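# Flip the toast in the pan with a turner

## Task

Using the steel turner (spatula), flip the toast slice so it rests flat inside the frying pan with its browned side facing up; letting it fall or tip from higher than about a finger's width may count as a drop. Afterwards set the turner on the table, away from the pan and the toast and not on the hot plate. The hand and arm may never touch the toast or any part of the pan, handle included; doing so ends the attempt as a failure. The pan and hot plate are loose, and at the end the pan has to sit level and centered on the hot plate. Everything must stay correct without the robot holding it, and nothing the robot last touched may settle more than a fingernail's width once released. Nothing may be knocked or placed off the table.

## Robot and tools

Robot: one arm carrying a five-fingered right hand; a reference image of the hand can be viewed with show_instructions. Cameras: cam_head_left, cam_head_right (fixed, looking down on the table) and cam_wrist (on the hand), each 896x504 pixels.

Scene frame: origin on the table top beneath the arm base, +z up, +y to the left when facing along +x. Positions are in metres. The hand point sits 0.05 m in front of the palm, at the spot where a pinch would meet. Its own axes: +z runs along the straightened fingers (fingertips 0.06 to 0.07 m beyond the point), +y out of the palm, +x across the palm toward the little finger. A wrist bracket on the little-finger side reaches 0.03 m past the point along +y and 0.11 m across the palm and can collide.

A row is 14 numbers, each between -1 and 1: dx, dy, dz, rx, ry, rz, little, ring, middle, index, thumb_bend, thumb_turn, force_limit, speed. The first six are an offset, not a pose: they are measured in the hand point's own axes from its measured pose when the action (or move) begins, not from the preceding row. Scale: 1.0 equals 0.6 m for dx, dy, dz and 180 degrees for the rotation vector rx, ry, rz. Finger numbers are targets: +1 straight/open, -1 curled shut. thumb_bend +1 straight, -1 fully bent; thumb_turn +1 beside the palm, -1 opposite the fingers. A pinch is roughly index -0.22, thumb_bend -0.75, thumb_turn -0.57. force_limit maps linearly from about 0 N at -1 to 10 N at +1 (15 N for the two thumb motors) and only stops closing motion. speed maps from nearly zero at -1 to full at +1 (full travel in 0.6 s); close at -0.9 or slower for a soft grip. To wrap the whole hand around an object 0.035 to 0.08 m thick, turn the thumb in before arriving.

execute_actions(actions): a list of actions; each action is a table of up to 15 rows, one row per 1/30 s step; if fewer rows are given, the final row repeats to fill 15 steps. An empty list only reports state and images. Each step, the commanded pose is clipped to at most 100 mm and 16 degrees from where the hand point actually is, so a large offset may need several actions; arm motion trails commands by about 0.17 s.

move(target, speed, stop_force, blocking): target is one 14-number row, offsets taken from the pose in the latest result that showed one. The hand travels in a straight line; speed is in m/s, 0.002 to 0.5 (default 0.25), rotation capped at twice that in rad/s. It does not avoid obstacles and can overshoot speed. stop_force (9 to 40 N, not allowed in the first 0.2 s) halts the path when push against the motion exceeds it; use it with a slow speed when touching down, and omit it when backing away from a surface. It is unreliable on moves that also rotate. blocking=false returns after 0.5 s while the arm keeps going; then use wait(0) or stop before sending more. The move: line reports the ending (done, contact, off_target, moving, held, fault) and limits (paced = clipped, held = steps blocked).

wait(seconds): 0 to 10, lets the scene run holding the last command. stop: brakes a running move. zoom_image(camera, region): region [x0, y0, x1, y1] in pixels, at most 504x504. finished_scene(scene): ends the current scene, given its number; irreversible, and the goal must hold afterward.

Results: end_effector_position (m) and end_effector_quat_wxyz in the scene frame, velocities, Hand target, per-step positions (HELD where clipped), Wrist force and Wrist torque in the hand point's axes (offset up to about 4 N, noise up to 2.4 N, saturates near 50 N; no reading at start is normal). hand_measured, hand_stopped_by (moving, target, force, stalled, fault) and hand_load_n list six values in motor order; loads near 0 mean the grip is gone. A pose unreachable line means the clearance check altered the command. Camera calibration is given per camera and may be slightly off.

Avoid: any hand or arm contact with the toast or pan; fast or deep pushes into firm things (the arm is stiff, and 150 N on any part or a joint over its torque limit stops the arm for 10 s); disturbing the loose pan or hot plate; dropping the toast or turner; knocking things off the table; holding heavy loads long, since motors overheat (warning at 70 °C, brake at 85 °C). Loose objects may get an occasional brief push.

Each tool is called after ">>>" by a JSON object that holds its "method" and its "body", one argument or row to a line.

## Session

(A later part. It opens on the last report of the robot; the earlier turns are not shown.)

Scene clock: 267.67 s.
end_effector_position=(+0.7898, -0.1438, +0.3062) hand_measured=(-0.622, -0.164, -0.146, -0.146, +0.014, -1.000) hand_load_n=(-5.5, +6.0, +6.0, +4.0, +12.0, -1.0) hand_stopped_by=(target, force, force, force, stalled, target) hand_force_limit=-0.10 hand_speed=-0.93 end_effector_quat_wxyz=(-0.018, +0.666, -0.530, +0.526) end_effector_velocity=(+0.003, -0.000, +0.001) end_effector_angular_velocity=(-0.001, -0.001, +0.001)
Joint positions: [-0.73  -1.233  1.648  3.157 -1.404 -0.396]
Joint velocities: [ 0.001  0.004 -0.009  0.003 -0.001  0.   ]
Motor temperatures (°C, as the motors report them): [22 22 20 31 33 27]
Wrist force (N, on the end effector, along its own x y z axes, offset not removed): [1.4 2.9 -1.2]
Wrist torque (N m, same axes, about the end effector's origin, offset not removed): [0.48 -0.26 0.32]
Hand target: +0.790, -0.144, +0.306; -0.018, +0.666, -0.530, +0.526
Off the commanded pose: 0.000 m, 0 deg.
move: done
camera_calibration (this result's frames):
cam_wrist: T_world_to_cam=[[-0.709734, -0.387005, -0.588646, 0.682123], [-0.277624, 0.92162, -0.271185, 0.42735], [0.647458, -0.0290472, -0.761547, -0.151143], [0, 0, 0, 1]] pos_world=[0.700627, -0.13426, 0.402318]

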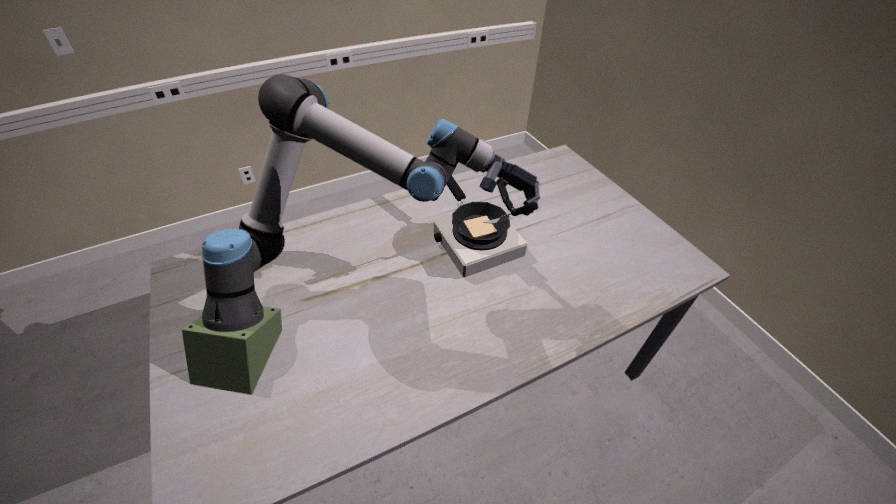

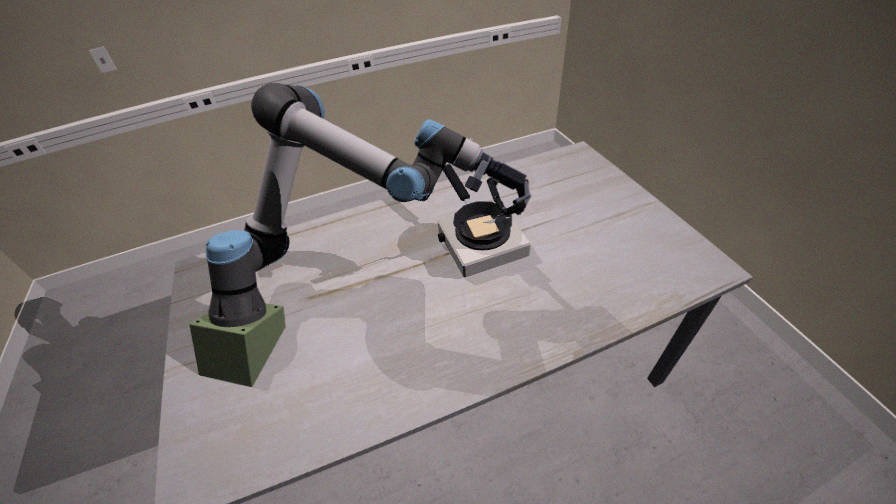

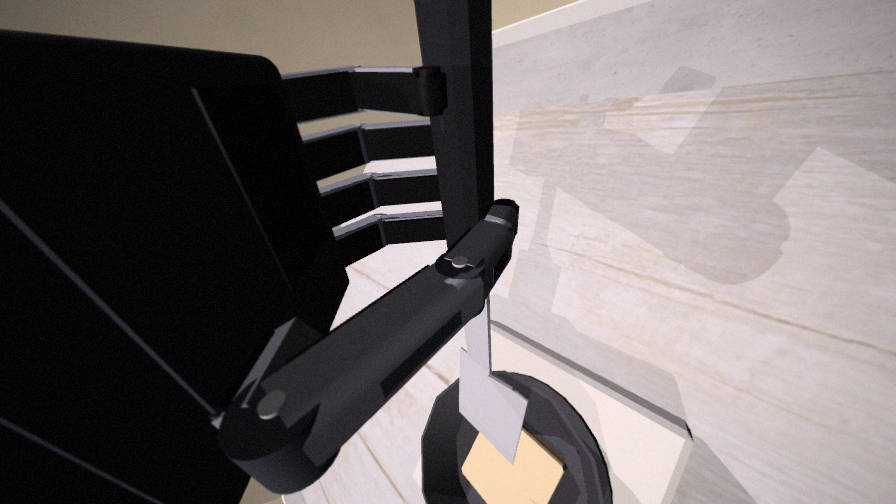

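>>> {"method": "zoom_image", "body": {
  "camera": "cam_wrist",
  "region": [400, 320, 720, 504]
}}

>>> {"method": "zoom_image", "body": {
  "camera": "cam_head_left",
  "region": [420, 160, 560, 280]
}}

>>> {"method": "zoom_image", "body": {
  "camera": "cam_head_right",
  "region": [420, 160, 560, 280]
}}

Region (400, 320, 720, 504) of cam_wrist's 896x504 image, scaled by 1.575, with more detail than that image has; it fills the top 290 rows of this view, and the rest is white.

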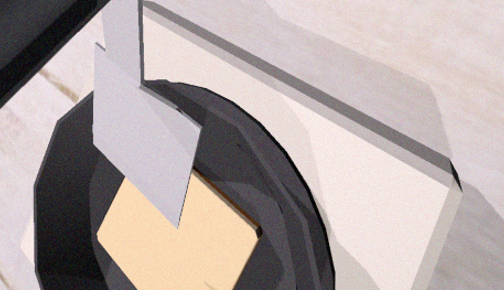

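Region (420, 160, 560, 280) of cam_head_left's 896x504 image, scaled by 3.600, with more detail than that image has; it fills the top 432 rows of this view, and the rest is white.

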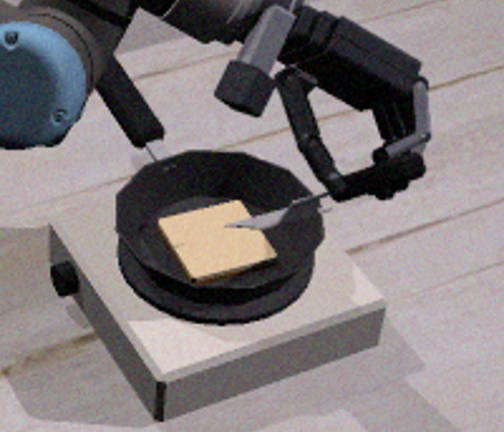

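Region (420, 160, 560, 280) of cam_head_right's 896x504 image, scaled by 3.600, with more detail than that image has; it fills the top 432 rows of this view, and the rest is white.

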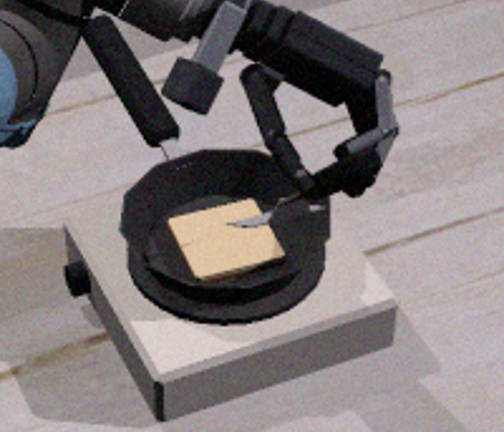

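>>> {"method": "zoom_image", "body": {
  "camera": "cam_wrist",
  "region": [410, 360, 620, 504]
}}

Region (410, 360, 620, 504) of cam_wrist's 896x504 image, scaled by 2.400, with more detail than that image has; it fills the top 346 rows of this view, and the rest is white.

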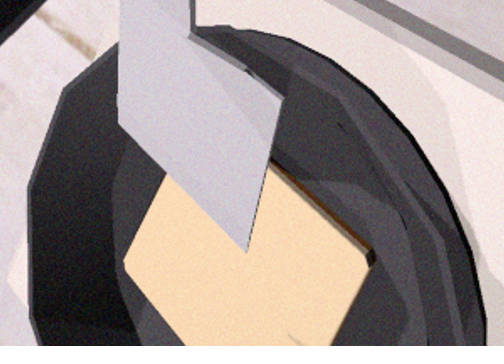

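>>> {"method": "move", "body": {
  "target": [-0.03683,-0.00935,-0.04582,0.00323,0.04302,-0.05083,-0.62,-0.6,-0.6,-0.6,0.0,-1,-0.1,-0.93],
  "speed": 0.1
}}

Scene clock: 300.60 s.
end_effector_position=(+0.7764, -0.1108, +0.3067) hand_measured=(-0.622, -0.164, -0.146, -0.146, +0.014, -1.000) hand_load_n=(-5.5, +6.0, +6.0, +4.0, +12.0, -1.0) hand_stopped_by=(target, force, force, force, stalled, target) hand_force_limit=-0.10 hand_speed=-0.93 end_effector_quat_wxyz=(+0.056, +0.669, -0.472, +0.572) end_effector_velocity=(-0.001, +0.002, -0.001) end_effector_angular_velocity=(-0.008, +0.000, -0.000)
Joint positions: [-0.619 -1.27   1.714  3.057 -1.623 -0.509]
Joint velocities: [ 0.006 -0.001  0.003 -0.005 -0.011 -0.004]
Motor temperatures (°C, as the motors report them): [22 22 20 31 33 27]
Wrist force (N, on the end effector, along its own x y z axes, offset not removed): [-0.7 3.0 -2.0]
Wrist torque (N m, same axes, about the end effector's origin, offset not removed): [0.63 0.05 0.32]
Hand target: +0.776, -0.111, +0.307; +0.056, +0.669, -0.472, +0.572
Off the commanded pose: 0.000 m, 0 deg.
move: done
camera_calibration (this result's frames):
cam_wrist: T_world_to_cam=[[-0.719729, -0.498448, -0.48326, 0.648808], [-0.283946, 0.846544, -0.450265, 0.444924], [0.633534, -0.186849, -0.750814, -0.151099], [0, 0, 0, 1]] pos_world=[0.689026, -0.0814836, 0.400429]

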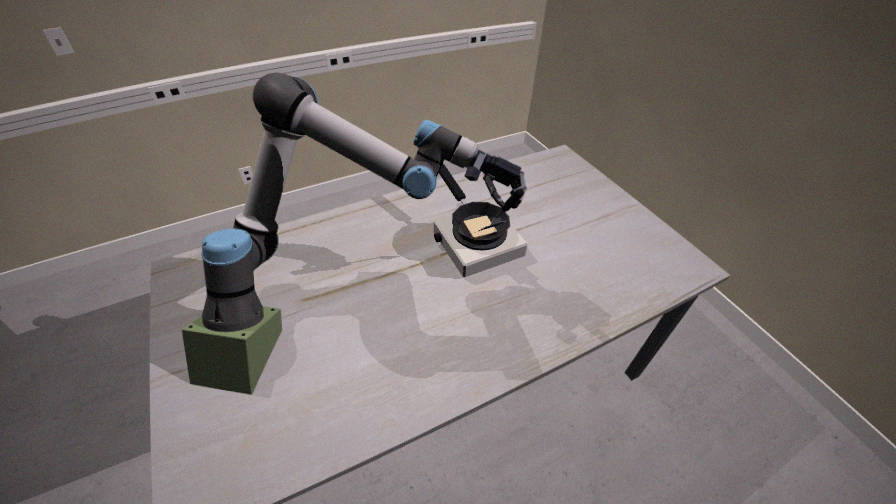

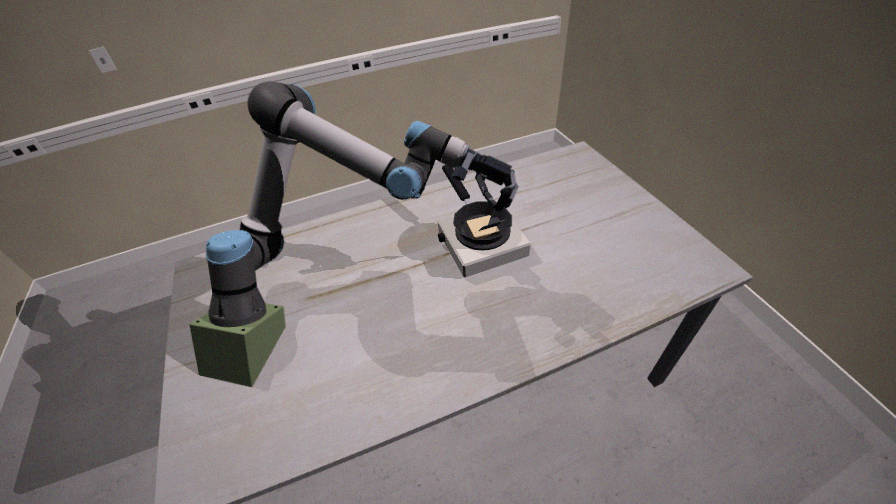

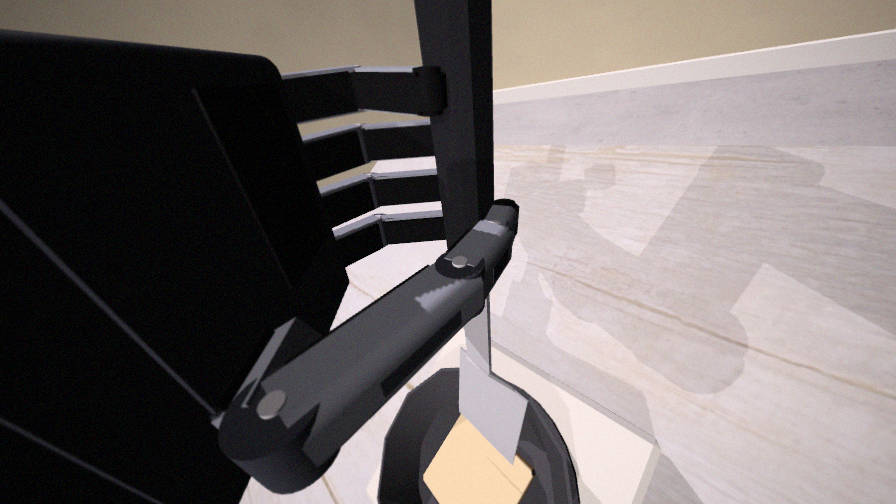

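>>> {"method": "move", "body": {
  "target": [-0.04777,0.02699,0.0198,0,0,0,-0.62,-0.6,-0.6,-0.6,0.0,-1,-0.1,-0.93],
  "speed": 0.05
}}

>>> {"method": "zoom_image", "body": {
  "camera": "cam_wrist",
  "region": [370, 330, 610, 504]
}}

>>> {"method": "zoom_image", "body": {
  "camera": "cam_head_left",
  "region": [440, 185, 530, 260]
}}

>>> {"method": "zoom_image", "body": {
  "camera": "cam_head_right",
  "region": [440, 185, 530, 260]
}}

Scene clock: 305.00 s.
end_effector_position=(+0.7765, -0.1107, +0.2719) hand_measured=(-0.622, -0.164, -0.148, -0.146, +0.012, -1.000) hand_load_n=(+0.0, +3.5, +0.0, +0.0, +3.5, +1.5) hand_stopped_by=(target, force, force, force, stalled, target) hand_force_limit=-0.10 hand_speed=-0.93 end_effector_quat_wxyz=(+0.056, +0.669, -0.473, +0.572) end_effector_velocity=(+0.001, +0.000, -0.002) end_effector_angular_velocity=(+0.000, -0.001, +0.001)
Joint positions: [-0.587 -1.223  1.737  2.988 -1.653 -0.497]
Joint velocities: [ 0.002  0.003 -0.    -0.004 -0.001  0.001]
Motor temperatures (°C, as the motors report them): [22 22 20 31 33 27]
Wrist force (N, on the end effector, along its own x y z axes, offset not removed): [1.1 1.9 -0.4]
Wrist torque (N m, same axes, about the end effector's origin, offset not removed): [0.34 -0.21 0.32]
Hand target: +0.777, -0.111, +0.272; +0.056, +0.669, -0.473, +0.572
Off the commanded pose: 0.000 m, 0 deg.
move: done
camera_calibration (this result's frames):
cam_wrist: T_world_to_cam=[[-0.719727, -0.498433, -0.483278, 0.632104], [-0.28394, 0.846557, -0.450243, 0.429154], [0.633538, -0.18683, -0.750815, -0.177302], [0, 0, 0, 1]] pos_world=[0.689124, -0.081367, 0.365584]

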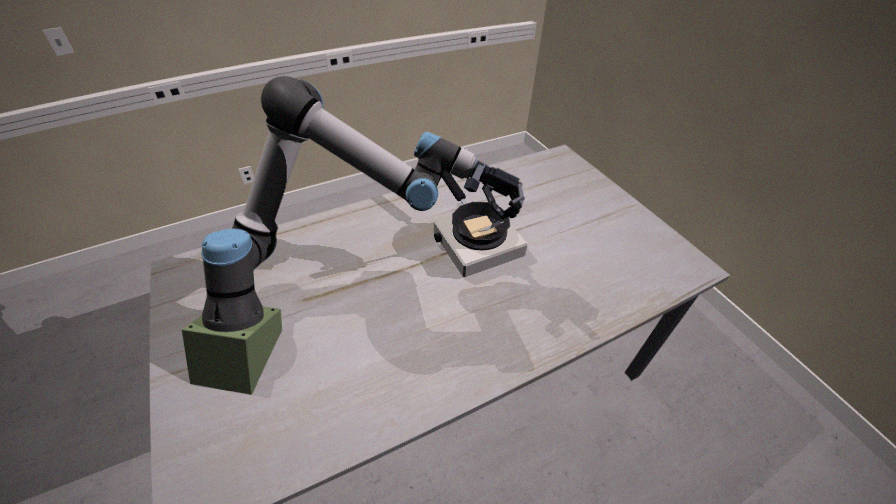

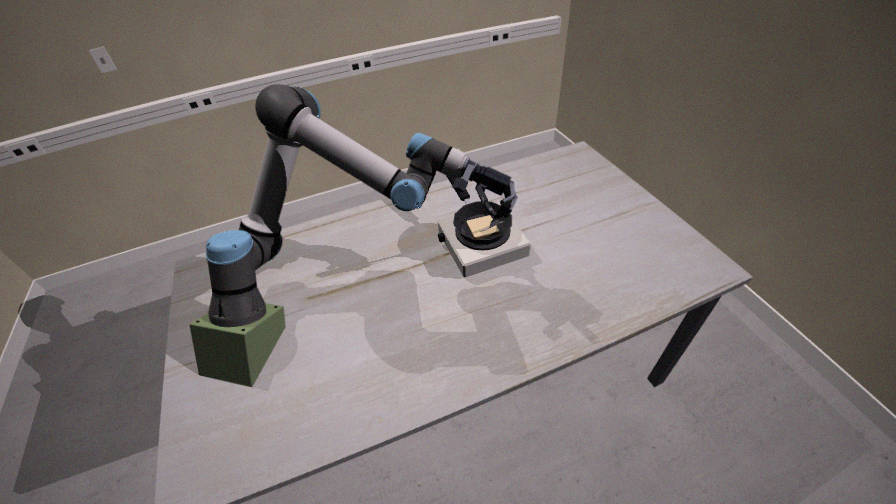

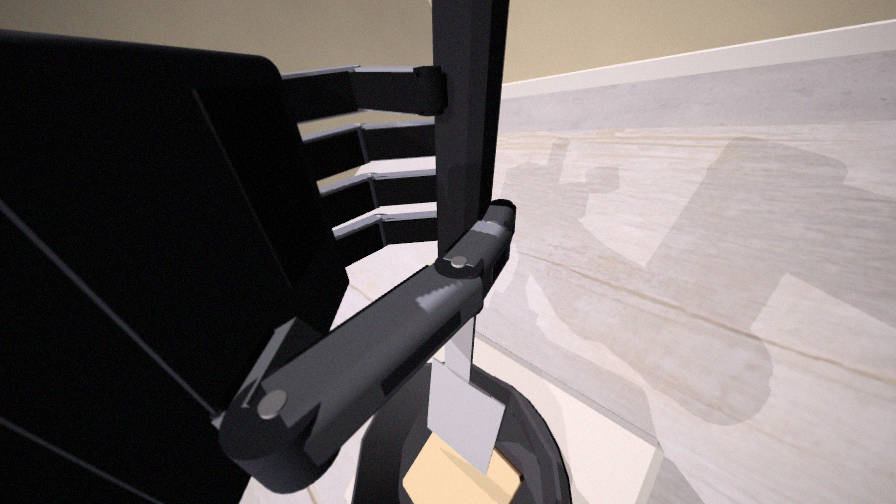

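Region (370, 330, 610, 504) of cam_wrist's 896x504 image, scaled by 2.100, with more detail than that image has; it fills the top 365 rows of this view, and the rest is white.

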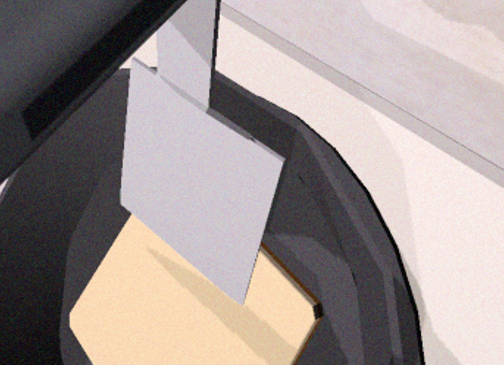

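Region (440, 185, 530, 260) of cam_head_left's 896x504 image, scaled by 5.600, with more detail than that image has.

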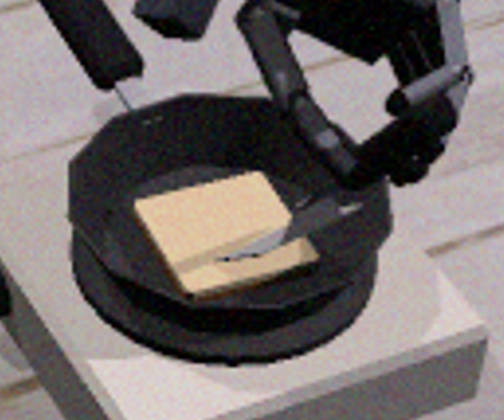

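Region (440, 185, 530, 260) of cam_head_right's 896x504 image, scaled by 5.600, with more detail than that image has.

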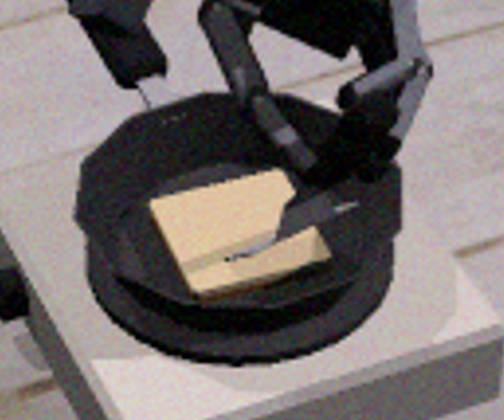

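>>> {"method": "execute_actions", "body": {
  "actions": [
    [[0,0,0,0,0,0,-0.62,-0.65,-0.65,-0.65,0.0,-1,-0.1,-0.93]],
    [[0,0,0,0,0,0,-0.62,-0.65,-0.65,-0.65,0.0,-1,-0.1,-0.93]]
  ]
}}

Scene clock: 310.13 s.
end_effector_position=(+0.7765, -0.1107, +0.2717) hand_measured=(-0.622, -0.180, -0.176, -0.184, +0.012, -1.000) hand_load_n=(+0.0, +1.5, +4.0, +4.0, +10.0, +1.5) hand_stopped_by=(target, force, force, force, stalled, target) hand_force_limit=-0.10 hand_speed=-0.93 end_effector_quat_wxyz=(+0.055, +0.669, -0.473, +0.571) end_effector_velocity=(-0.001, +0.000, -0.000) end_effector_angular_velocity=(-0.003, +0.002, +0.001)
Joint positions: [-0.587 -1.223  1.737  2.988 -1.653 -0.497]
Joint velocities: [ 0.001 -0.     0.001 -0.001 -0.001 -0.004]
Motor temperatures (°C, as the motors report them): [22 22 20 31 33 27]
Wrist force (N, on the end effector, along its own x y z axes, offset not removed): [0.6 2.0 -0.2]
Wrist torque (N m, same axes, about the end effector's origin, offset not removed): [0.39 -0.25 0.46]
Hand target: +0.777, -0.111, +0.272; +0.055, +0.669, -0.473, +0.571
Off the commanded pose: 0.000 m, 0 deg.
Step readings (end_effector_position; steps 1 to 15: 1st action; 16 to 30: 2nd action):
0: (+0.7765, -0.1107, +0.2717)
1: (+0.7765, -0.1107, +0.2717)
2: (+0.7765, -0.1107, +0.2717)
4: (+0.7765, -0.1107, +0.2717)
8: (+0.7765, -0.1107, +0.2717)
15: (+0.7765, -0.1107, +0.2717)
16: (+0.7765, -0.1107, +0.2717)
17: (+0.7765, -0.1107, +0.2717)
19: (+0.7765, -0.1107, +0.2717)
23: (+0.7765, -0.1107, +0.2717)
30: end_effector_position above
camera_calibration (this result's frames):
cam_wrist: T_world_to_cam=[[-0.719759, -0.498406, -0.483257, 0.632101], [-0.284013, 0.846595, -0.450126, 0.429083], [0.633469, -0.186731, -0.750899, -0.177272], [0, 0, 0, 1]] pos_world=[0.689122, -0.081319, 0.365495]

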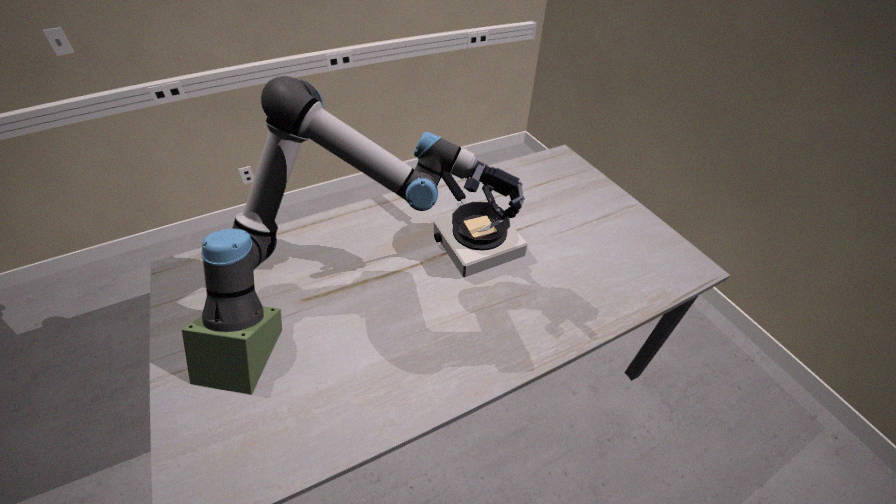

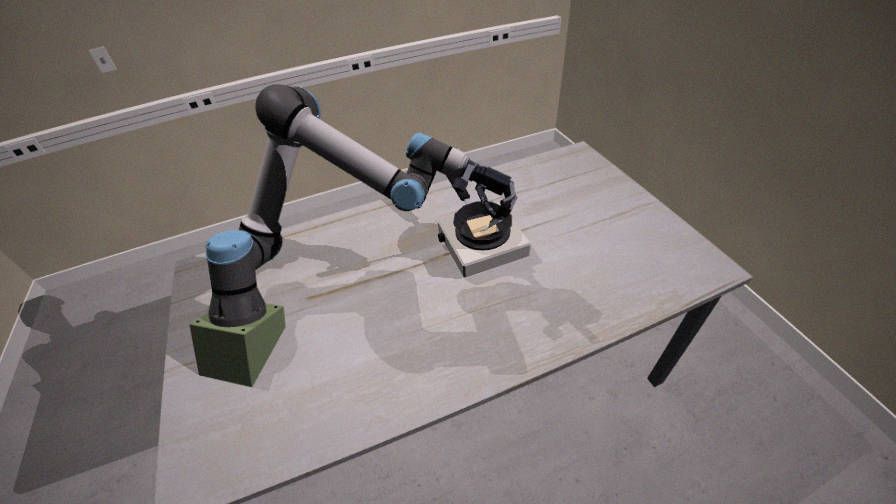

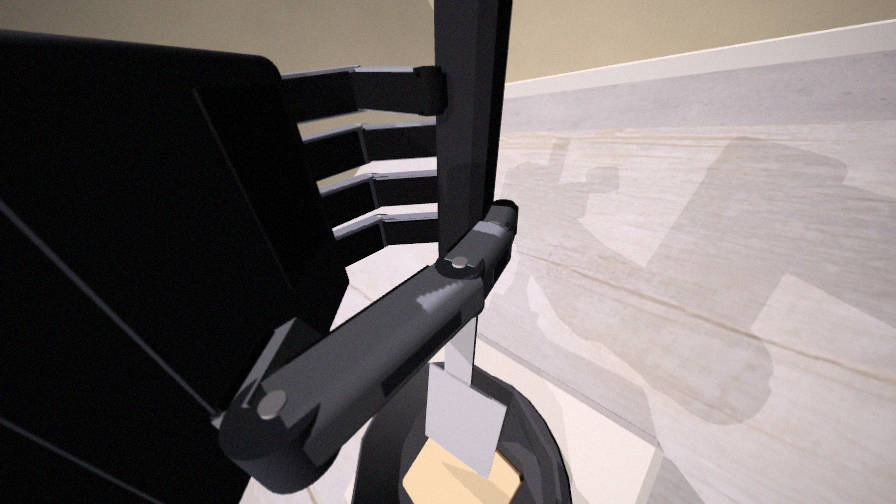

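>>> {"method": "zoom_image", "body": {
  "camera": "cam_wrist",
  "region": [390, 350, 550, 504]
}}

>>> {"method": "zoom_image", "body": {
  "camera": "cam_head_left",
  "region": [455, 195, 525, 250]
}}

Region (390, 350, 550, 504) of cam_wrist's 896x504 image, scaled by 3.150, with more detail than that image has; it fills the top 485 rows of this view, and the rest is white.

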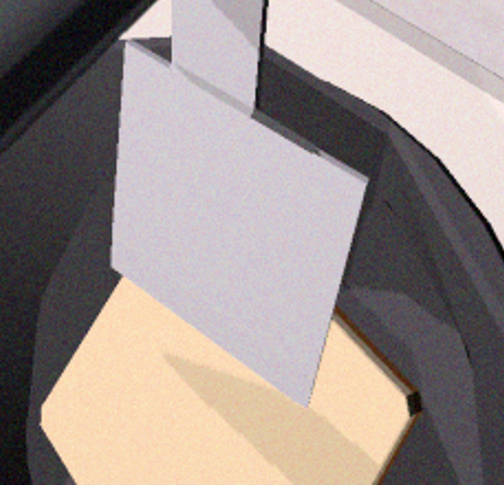

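Region (455, 195, 525, 250) of cam_head_left's 896x504 image, scaled by 7.200, with more detail than that image has; it fills the top 396 rows of this view, and the rest is white.

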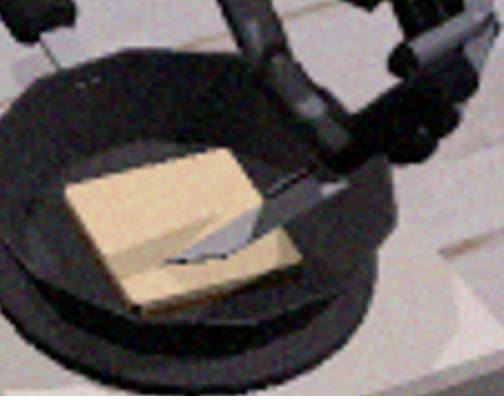

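>>> {"method": "execute_actions", "body": {
  "actions": [
    [[0,0,0,0,0,0,-0.59,-0.65,-0.65,-0.65,0.0,-1,-0.1,-0.9]],
    [[0,0,0,0,0,0,-0.59,-0.65,-0.65,-0.65,0.0,-1,-0.1,-0.9]]
  ]
}}

Scene clock: 333.90 s.
end_effector_position=(+0.7765, -0.1107, +0.2717) hand_measured=(-0.592, -0.180, -0.176, -0.184, +0.012, -1.000) hand_load_n=(-4.0, +4.0, +5.0, +4.0, +9.5, +0.5) hand_stopped_by=(target, force, force, force, stalled, target) hand_force_limit=-0.10 hand_speed=-0.90 end_effector_quat_wxyz=(+0.055, +0.669, -0.473, +0.571) end_effector_velocity=(+0.000, +0.000, +0.000) end_effector_angular_velocity=(+0.000, -0.002, +0.001)
Joint positions: [-0.587 -1.223  1.737  2.988 -1.653 -0.497]
Joint velocities: [ 0.     0.    -0.    -0.002 -0.     0.001]
Motor temperatures (°C, as the motors report them): [22 22 20 31 33 27]
Wrist force (N, on the end effector, along its own x y z axes, offset not removed): [0.2 2.4 -0.7]
Wrist torque (N m, same axes, about the end effector's origin, offset not removed): [0.42 -0.09 0.25]
Hand target: +0.777, -0.111, +0.272; +0.055, +0.669, -0.473, +0.571
Off the commanded pose: 0.000 m, 0 deg.
Step readings (end_effector_position; steps 1 to 15: 1st action; 16 to 30: 2nd action):
0: (+0.7765, -0.1107, +0.2717)
1: (+0.7765, -0.1107, +0.2717)
2: (+0.7765, -0.1107, +0.2717)
4: (+0.7765, -0.1107, +0.2717)
8: (+0.7765, -0.1107, +0.2717)
15: (+0.7765, -0.1107, +0.2717)
16: (+0.7765, -0.1107, +0.2717)
17: (+0.7765, -0.1107, +0.2717)
19: (+0.7765, -0.1107, +0.2717)
23: (+0.7765, -0.1107, +0.2717)
30: end_effector_position above
camera_calibration (this result's frames):
cam_wrist: T_world_to_cam=[[-0.719759, -0.498406, -0.483257, 0.632101], [-0.284013, 0.846595, -0.450126, 0.429083], [0.633469, -0.186731, -0.750899, -0.177272], [0, 0, 0, 1]] pos_world=[0.689122, -0.081319, 0.365496]

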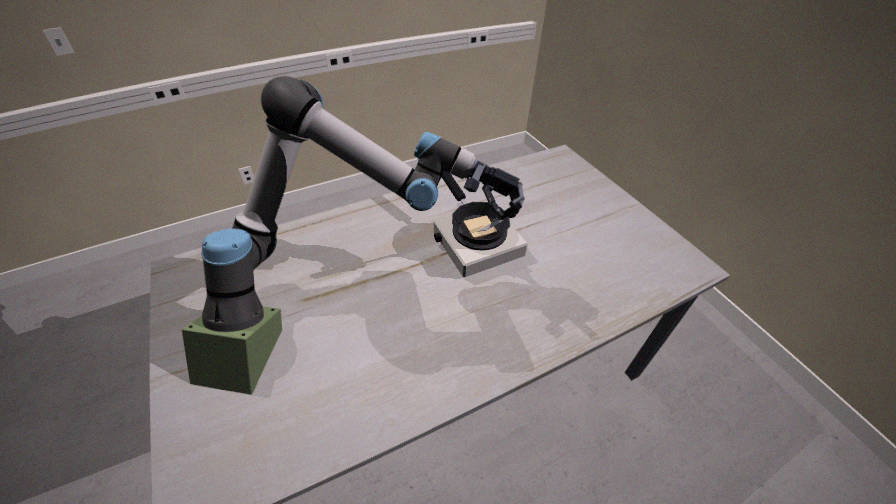

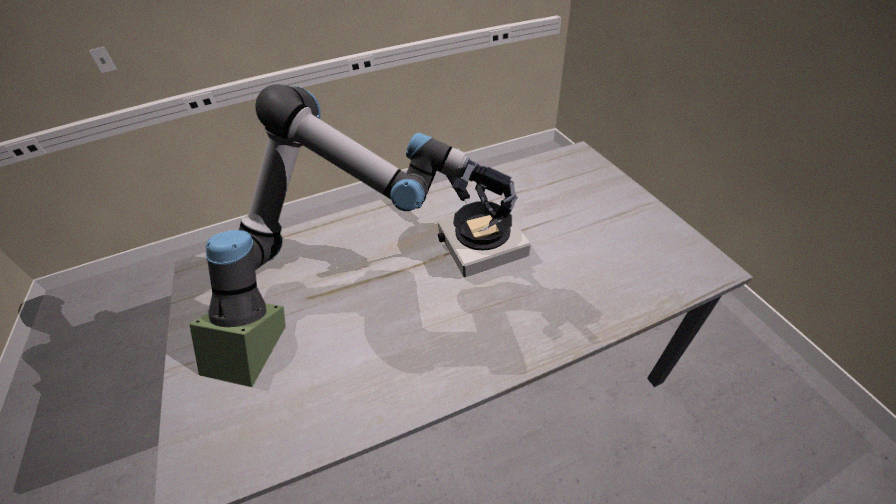

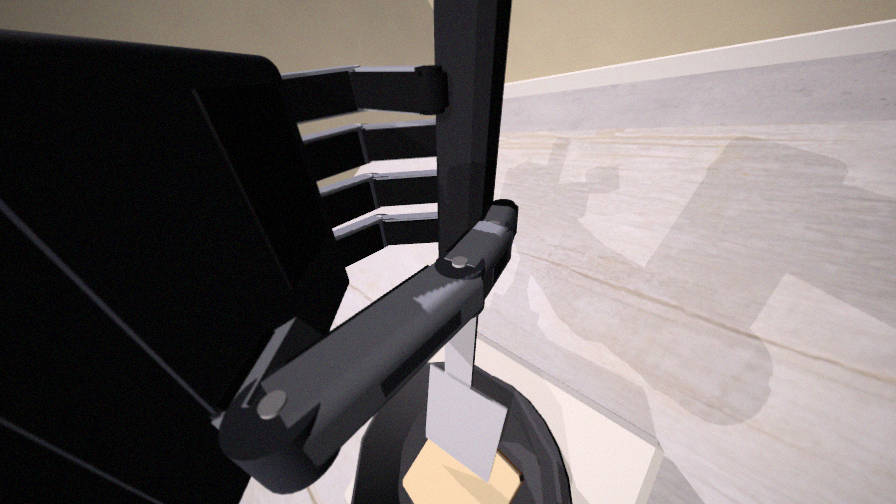

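>>> {"method": "execute_actions", "body": {
  "actions": [
    [[0,0,0,0,0,0,-0.59,-0.6,-0.6,-0.6,0.0,-1,0.1,-0.95]],
    [[0,0,0,0,0,0,-0.59,-0.6,-0.6,-0.6,0.0,-1,0.1,-0.95]]
  ]
}}

>>> {"method": "zoom_image", "body": {
  "camera": "cam_wrist",
  "region": [390, 350, 550, 504]
}}

Scene clock: 337.77 s.
end_effector_position=(+0.7765, -0.1107, +0.2717) hand_measured=(-0.592, -0.186, -0.178, -0.192, +0.014, -1.000) hand_load_n=(-4.5, +6.0, +4.0, +5.5, +11.0, +0.5) hand_stopped_by=(target, force, force, force, stalled, target) hand_force_limit=0.10 hand_speed=-0.95 end_effector_quat_wxyz=(+0.055, +0.669, -0.473, +0.571) end_effector_velocity=(+0.000, -0.000, +0.001) end_effector_angular_velocity=(-0.001, -0.001, -0.000)
Joint positions: [-0.587 -1.223  1.737  2.988 -1.653 -0.497]
Joint velocities: [-0.    -0.    -0.    -0.    -0.001 -0.   ]
Motor temperatures (°C, as the motors report them): [22 22 20 31 33 27]
Wrist force (N, on the end effector, along its own x y z axes, offset not removed): [1.1 2.8 -0.3]
Wrist torque (N m, same axes, about the end effector's origin, offset not removed): [0.50 -0.27 0.41]
Hand target: +0.777, -0.111, +0.272; +0.055, +0.669, -0.473, +0.571
Off the commanded pose: 0.000 m, 0 deg.
Step readings (end_effector_position; steps 1 to 15: 1st action; 16 to 30: 2nd action):
0: (+0.7765, -0.1107, +0.2717)
1: (+0.7765, -0.1107, +0.2717)
2: (+0.7765, -0.1107, +0.2717)
4: (+0.7765, -0.1107, +0.2717)
8: (+0.7765, -0.1107, +0.2717)
15: (+0.7765, -0.1107, +0.2717)
16: (+0.7765, -0.1107, +0.2717)
17: (+0.7765, -0.1107, +0.2717)
19: (+0.7765, -0.1107, +0.2717)
23: (+0.7765, -0.1107, +0.2717)
30: end_effector_position above
camera_calibration (this result's frames):
cam_wrist: T_world_to_cam=[[-0.71976, -0.498406, -0.483257, 0.632101], [-0.284013, 0.846595, -0.450125, 0.429083], [0.633468, -0.186731, -0.750899, -0.177271], [0, 0, 0, 1]] pos_world=[0.689122, -0.0813191, 0.365495]

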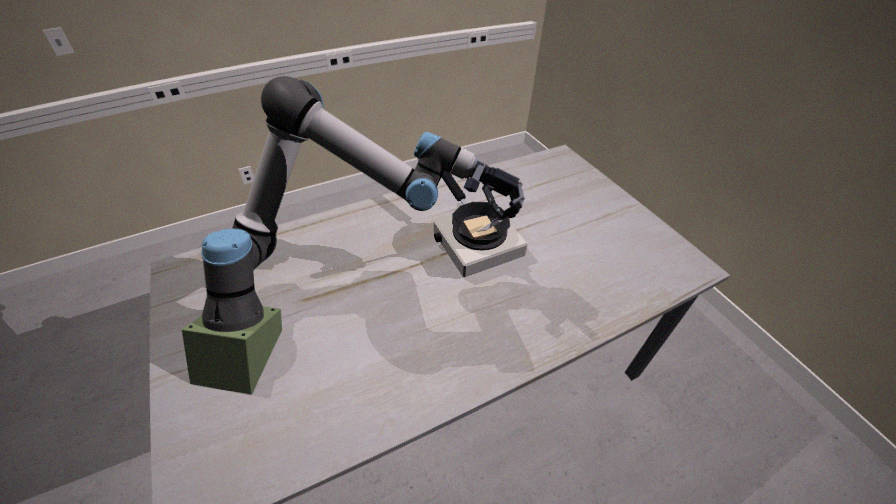

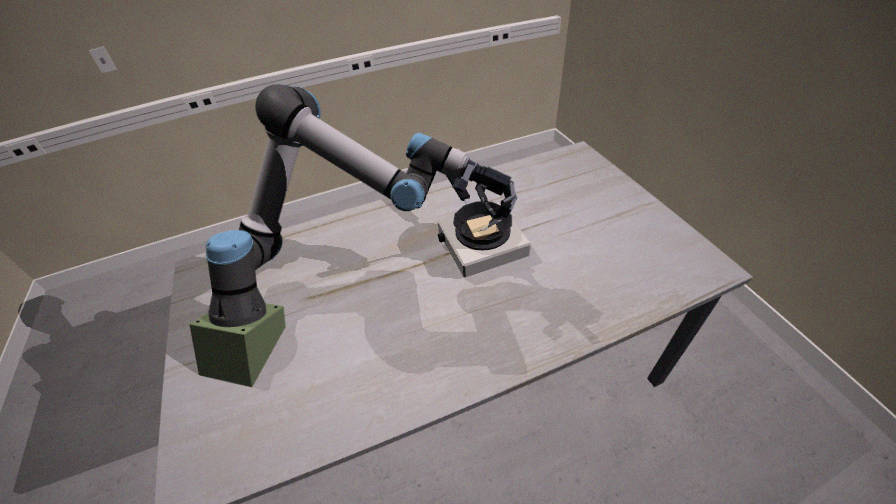

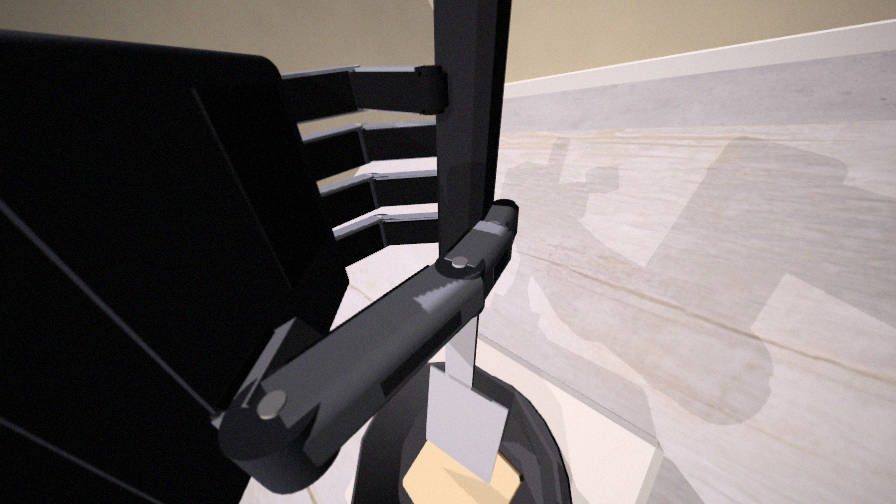

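Region (390, 350, 550, 504) of cam_wrist's 896x504 image, scaled by 3.150, with more detail than that image has; it fills the top 485 rows of this view, and the rest is white.

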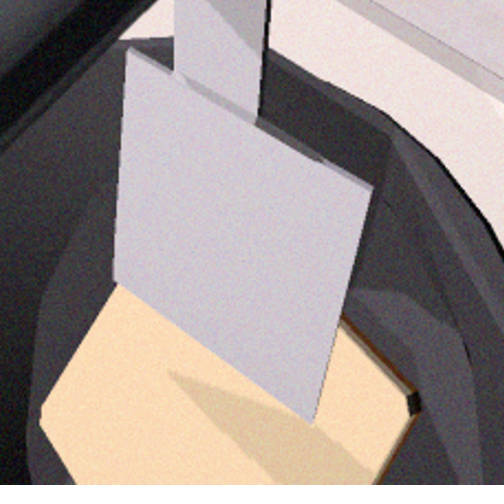

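>>> {"method": "move", "body": {
  "target": [0.01085,-0.00262,0.01348,-0.08622,0.01736,-0.04396,-0.59,-0.6,-0.6,-0.6,0.0,-1,0.1,-0.95],
  "speed": 0.1
}}

>>> {"method": "zoom_image", "body": {
  "camera": "cam_wrist",
  "region": [340, 330, 580, 504]
}}

>>> {"method": "zoom_image", "body": {
  "camera": "cam_head_left",
  "region": [445, 190, 530, 255]
}}

>>> {"method": "zoom_image", "body": {
  "camera": "cam_head_right",
  "region": [445, 190, 530, 255]
}}

Scene clock: 367.53 s.
end_effector_position=(+0.7826, -0.1184, +0.2751) hand_measured=(-0.590, -0.186, -0.178, -0.194, +0.012, -1.000) hand_load_n=(+0.0, +3.5, +1.0, +0.0, +4.5, +3.0) hand_stopped_by=(target, force, force, force, stalled, target) hand_force_limit=0.10 hand_speed=-0.95 end_effector_quat_wxyz=(+0.197, +0.670, -0.496, +0.515) end_effector_velocity=(+0.000, -0.000, +0.000) end_effector_angular_velocity=(-0.002, +0.005, -0.007)
Joint positions: [-0.506 -1.171  1.535  3.356 -1.909 -0.554]
Joint velocities: [ 0.002  0.003 -0.007  0.013 -0.008  0.001]
Motor temperatures (°C, as the motors report them): [22 22 20 31 33 27]
Wrist force (N, on the end effector, along its own x y z axes, offset not removed): [2.4 2.2 0.2]
Wrist torque (N m, same axes, about the end effector's origin, offset not removed): [0.38 -0.47 0.40]
Hand target: +0.783, -0.118, +0.275; +0.197, +0.670, -0.497, +0.515
Off the commanded pose: 0.000 m, 0 deg.
move: done
camera_calibration (this result's frames):
cam_wrist: T_world_to_cam=[[-0.886398, -0.378526, -0.266489, 0.719236], [-0.213284, 0.844862, -0.49063, 0.394447], [0.410863, -0.378055, -0.829618, -0.00684651], [0, 0, 0, 1]] pos_world=[0.724471, -0.063592, 0.379516]

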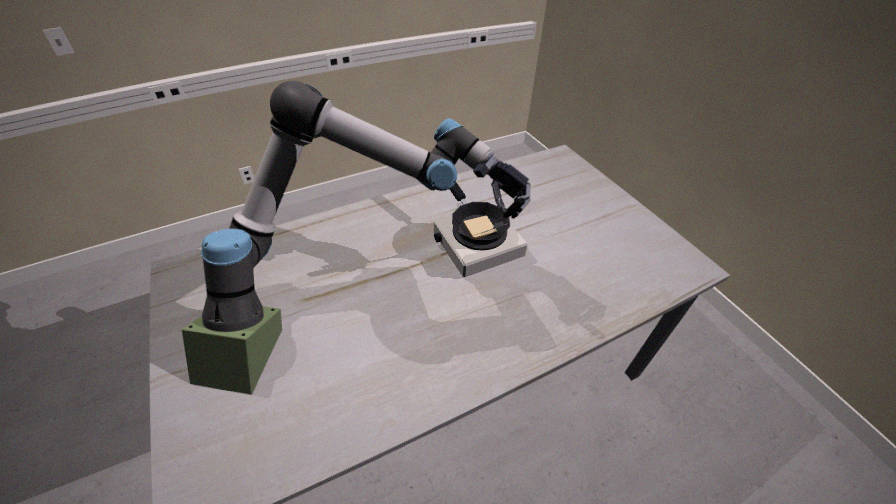

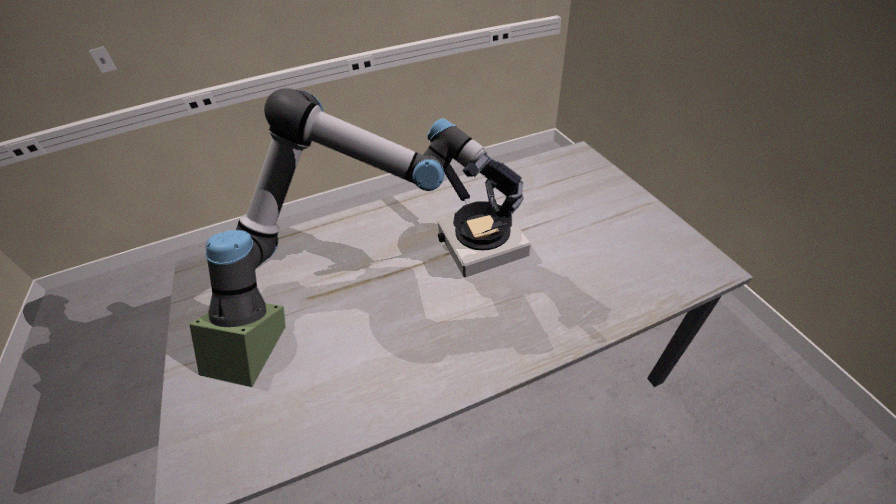

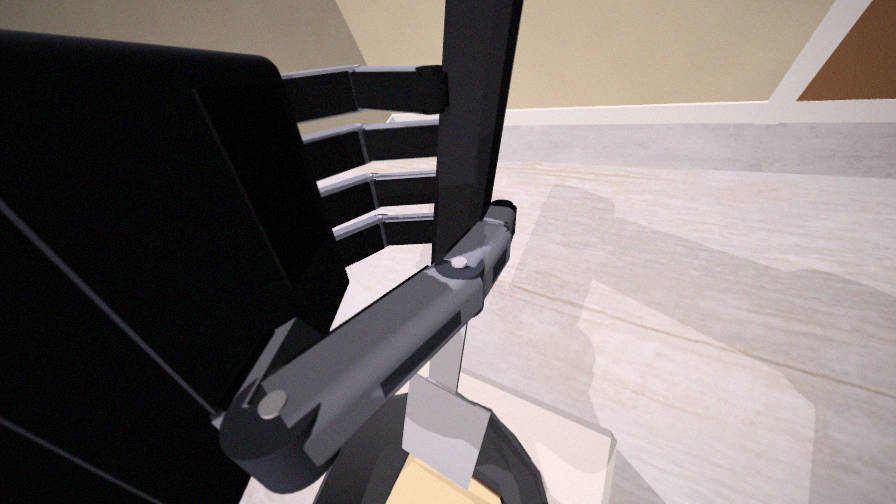

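Region (340, 330, 580, 504) of cam_wrist's 896x504 image, scaled by 2.100, with more detail than that image has; it fills the top 365 rows of this view, and the rest is white.

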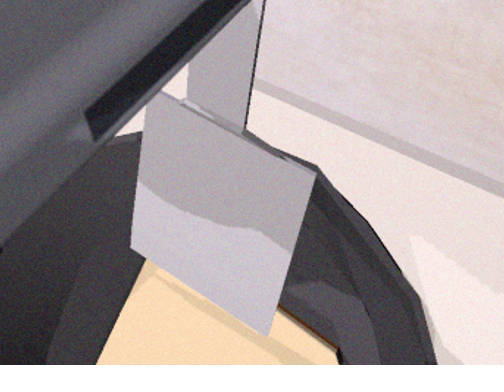

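Region (445, 190, 530, 255) of cam_head_left's 896x504 image, scaled by 5.929, with more detail than that image has; it fills the top 385 rows of this view, and the rest is white.

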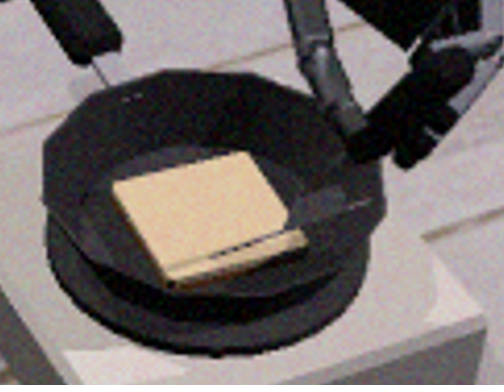

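Region (445, 190, 530, 255) of cam_head_right's 896x504 image, scaled by 5.929, with more detail than that image has; it fills the top 385 rows of this view, and the rest is white.

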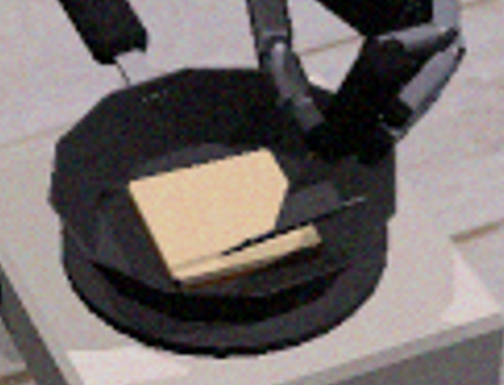

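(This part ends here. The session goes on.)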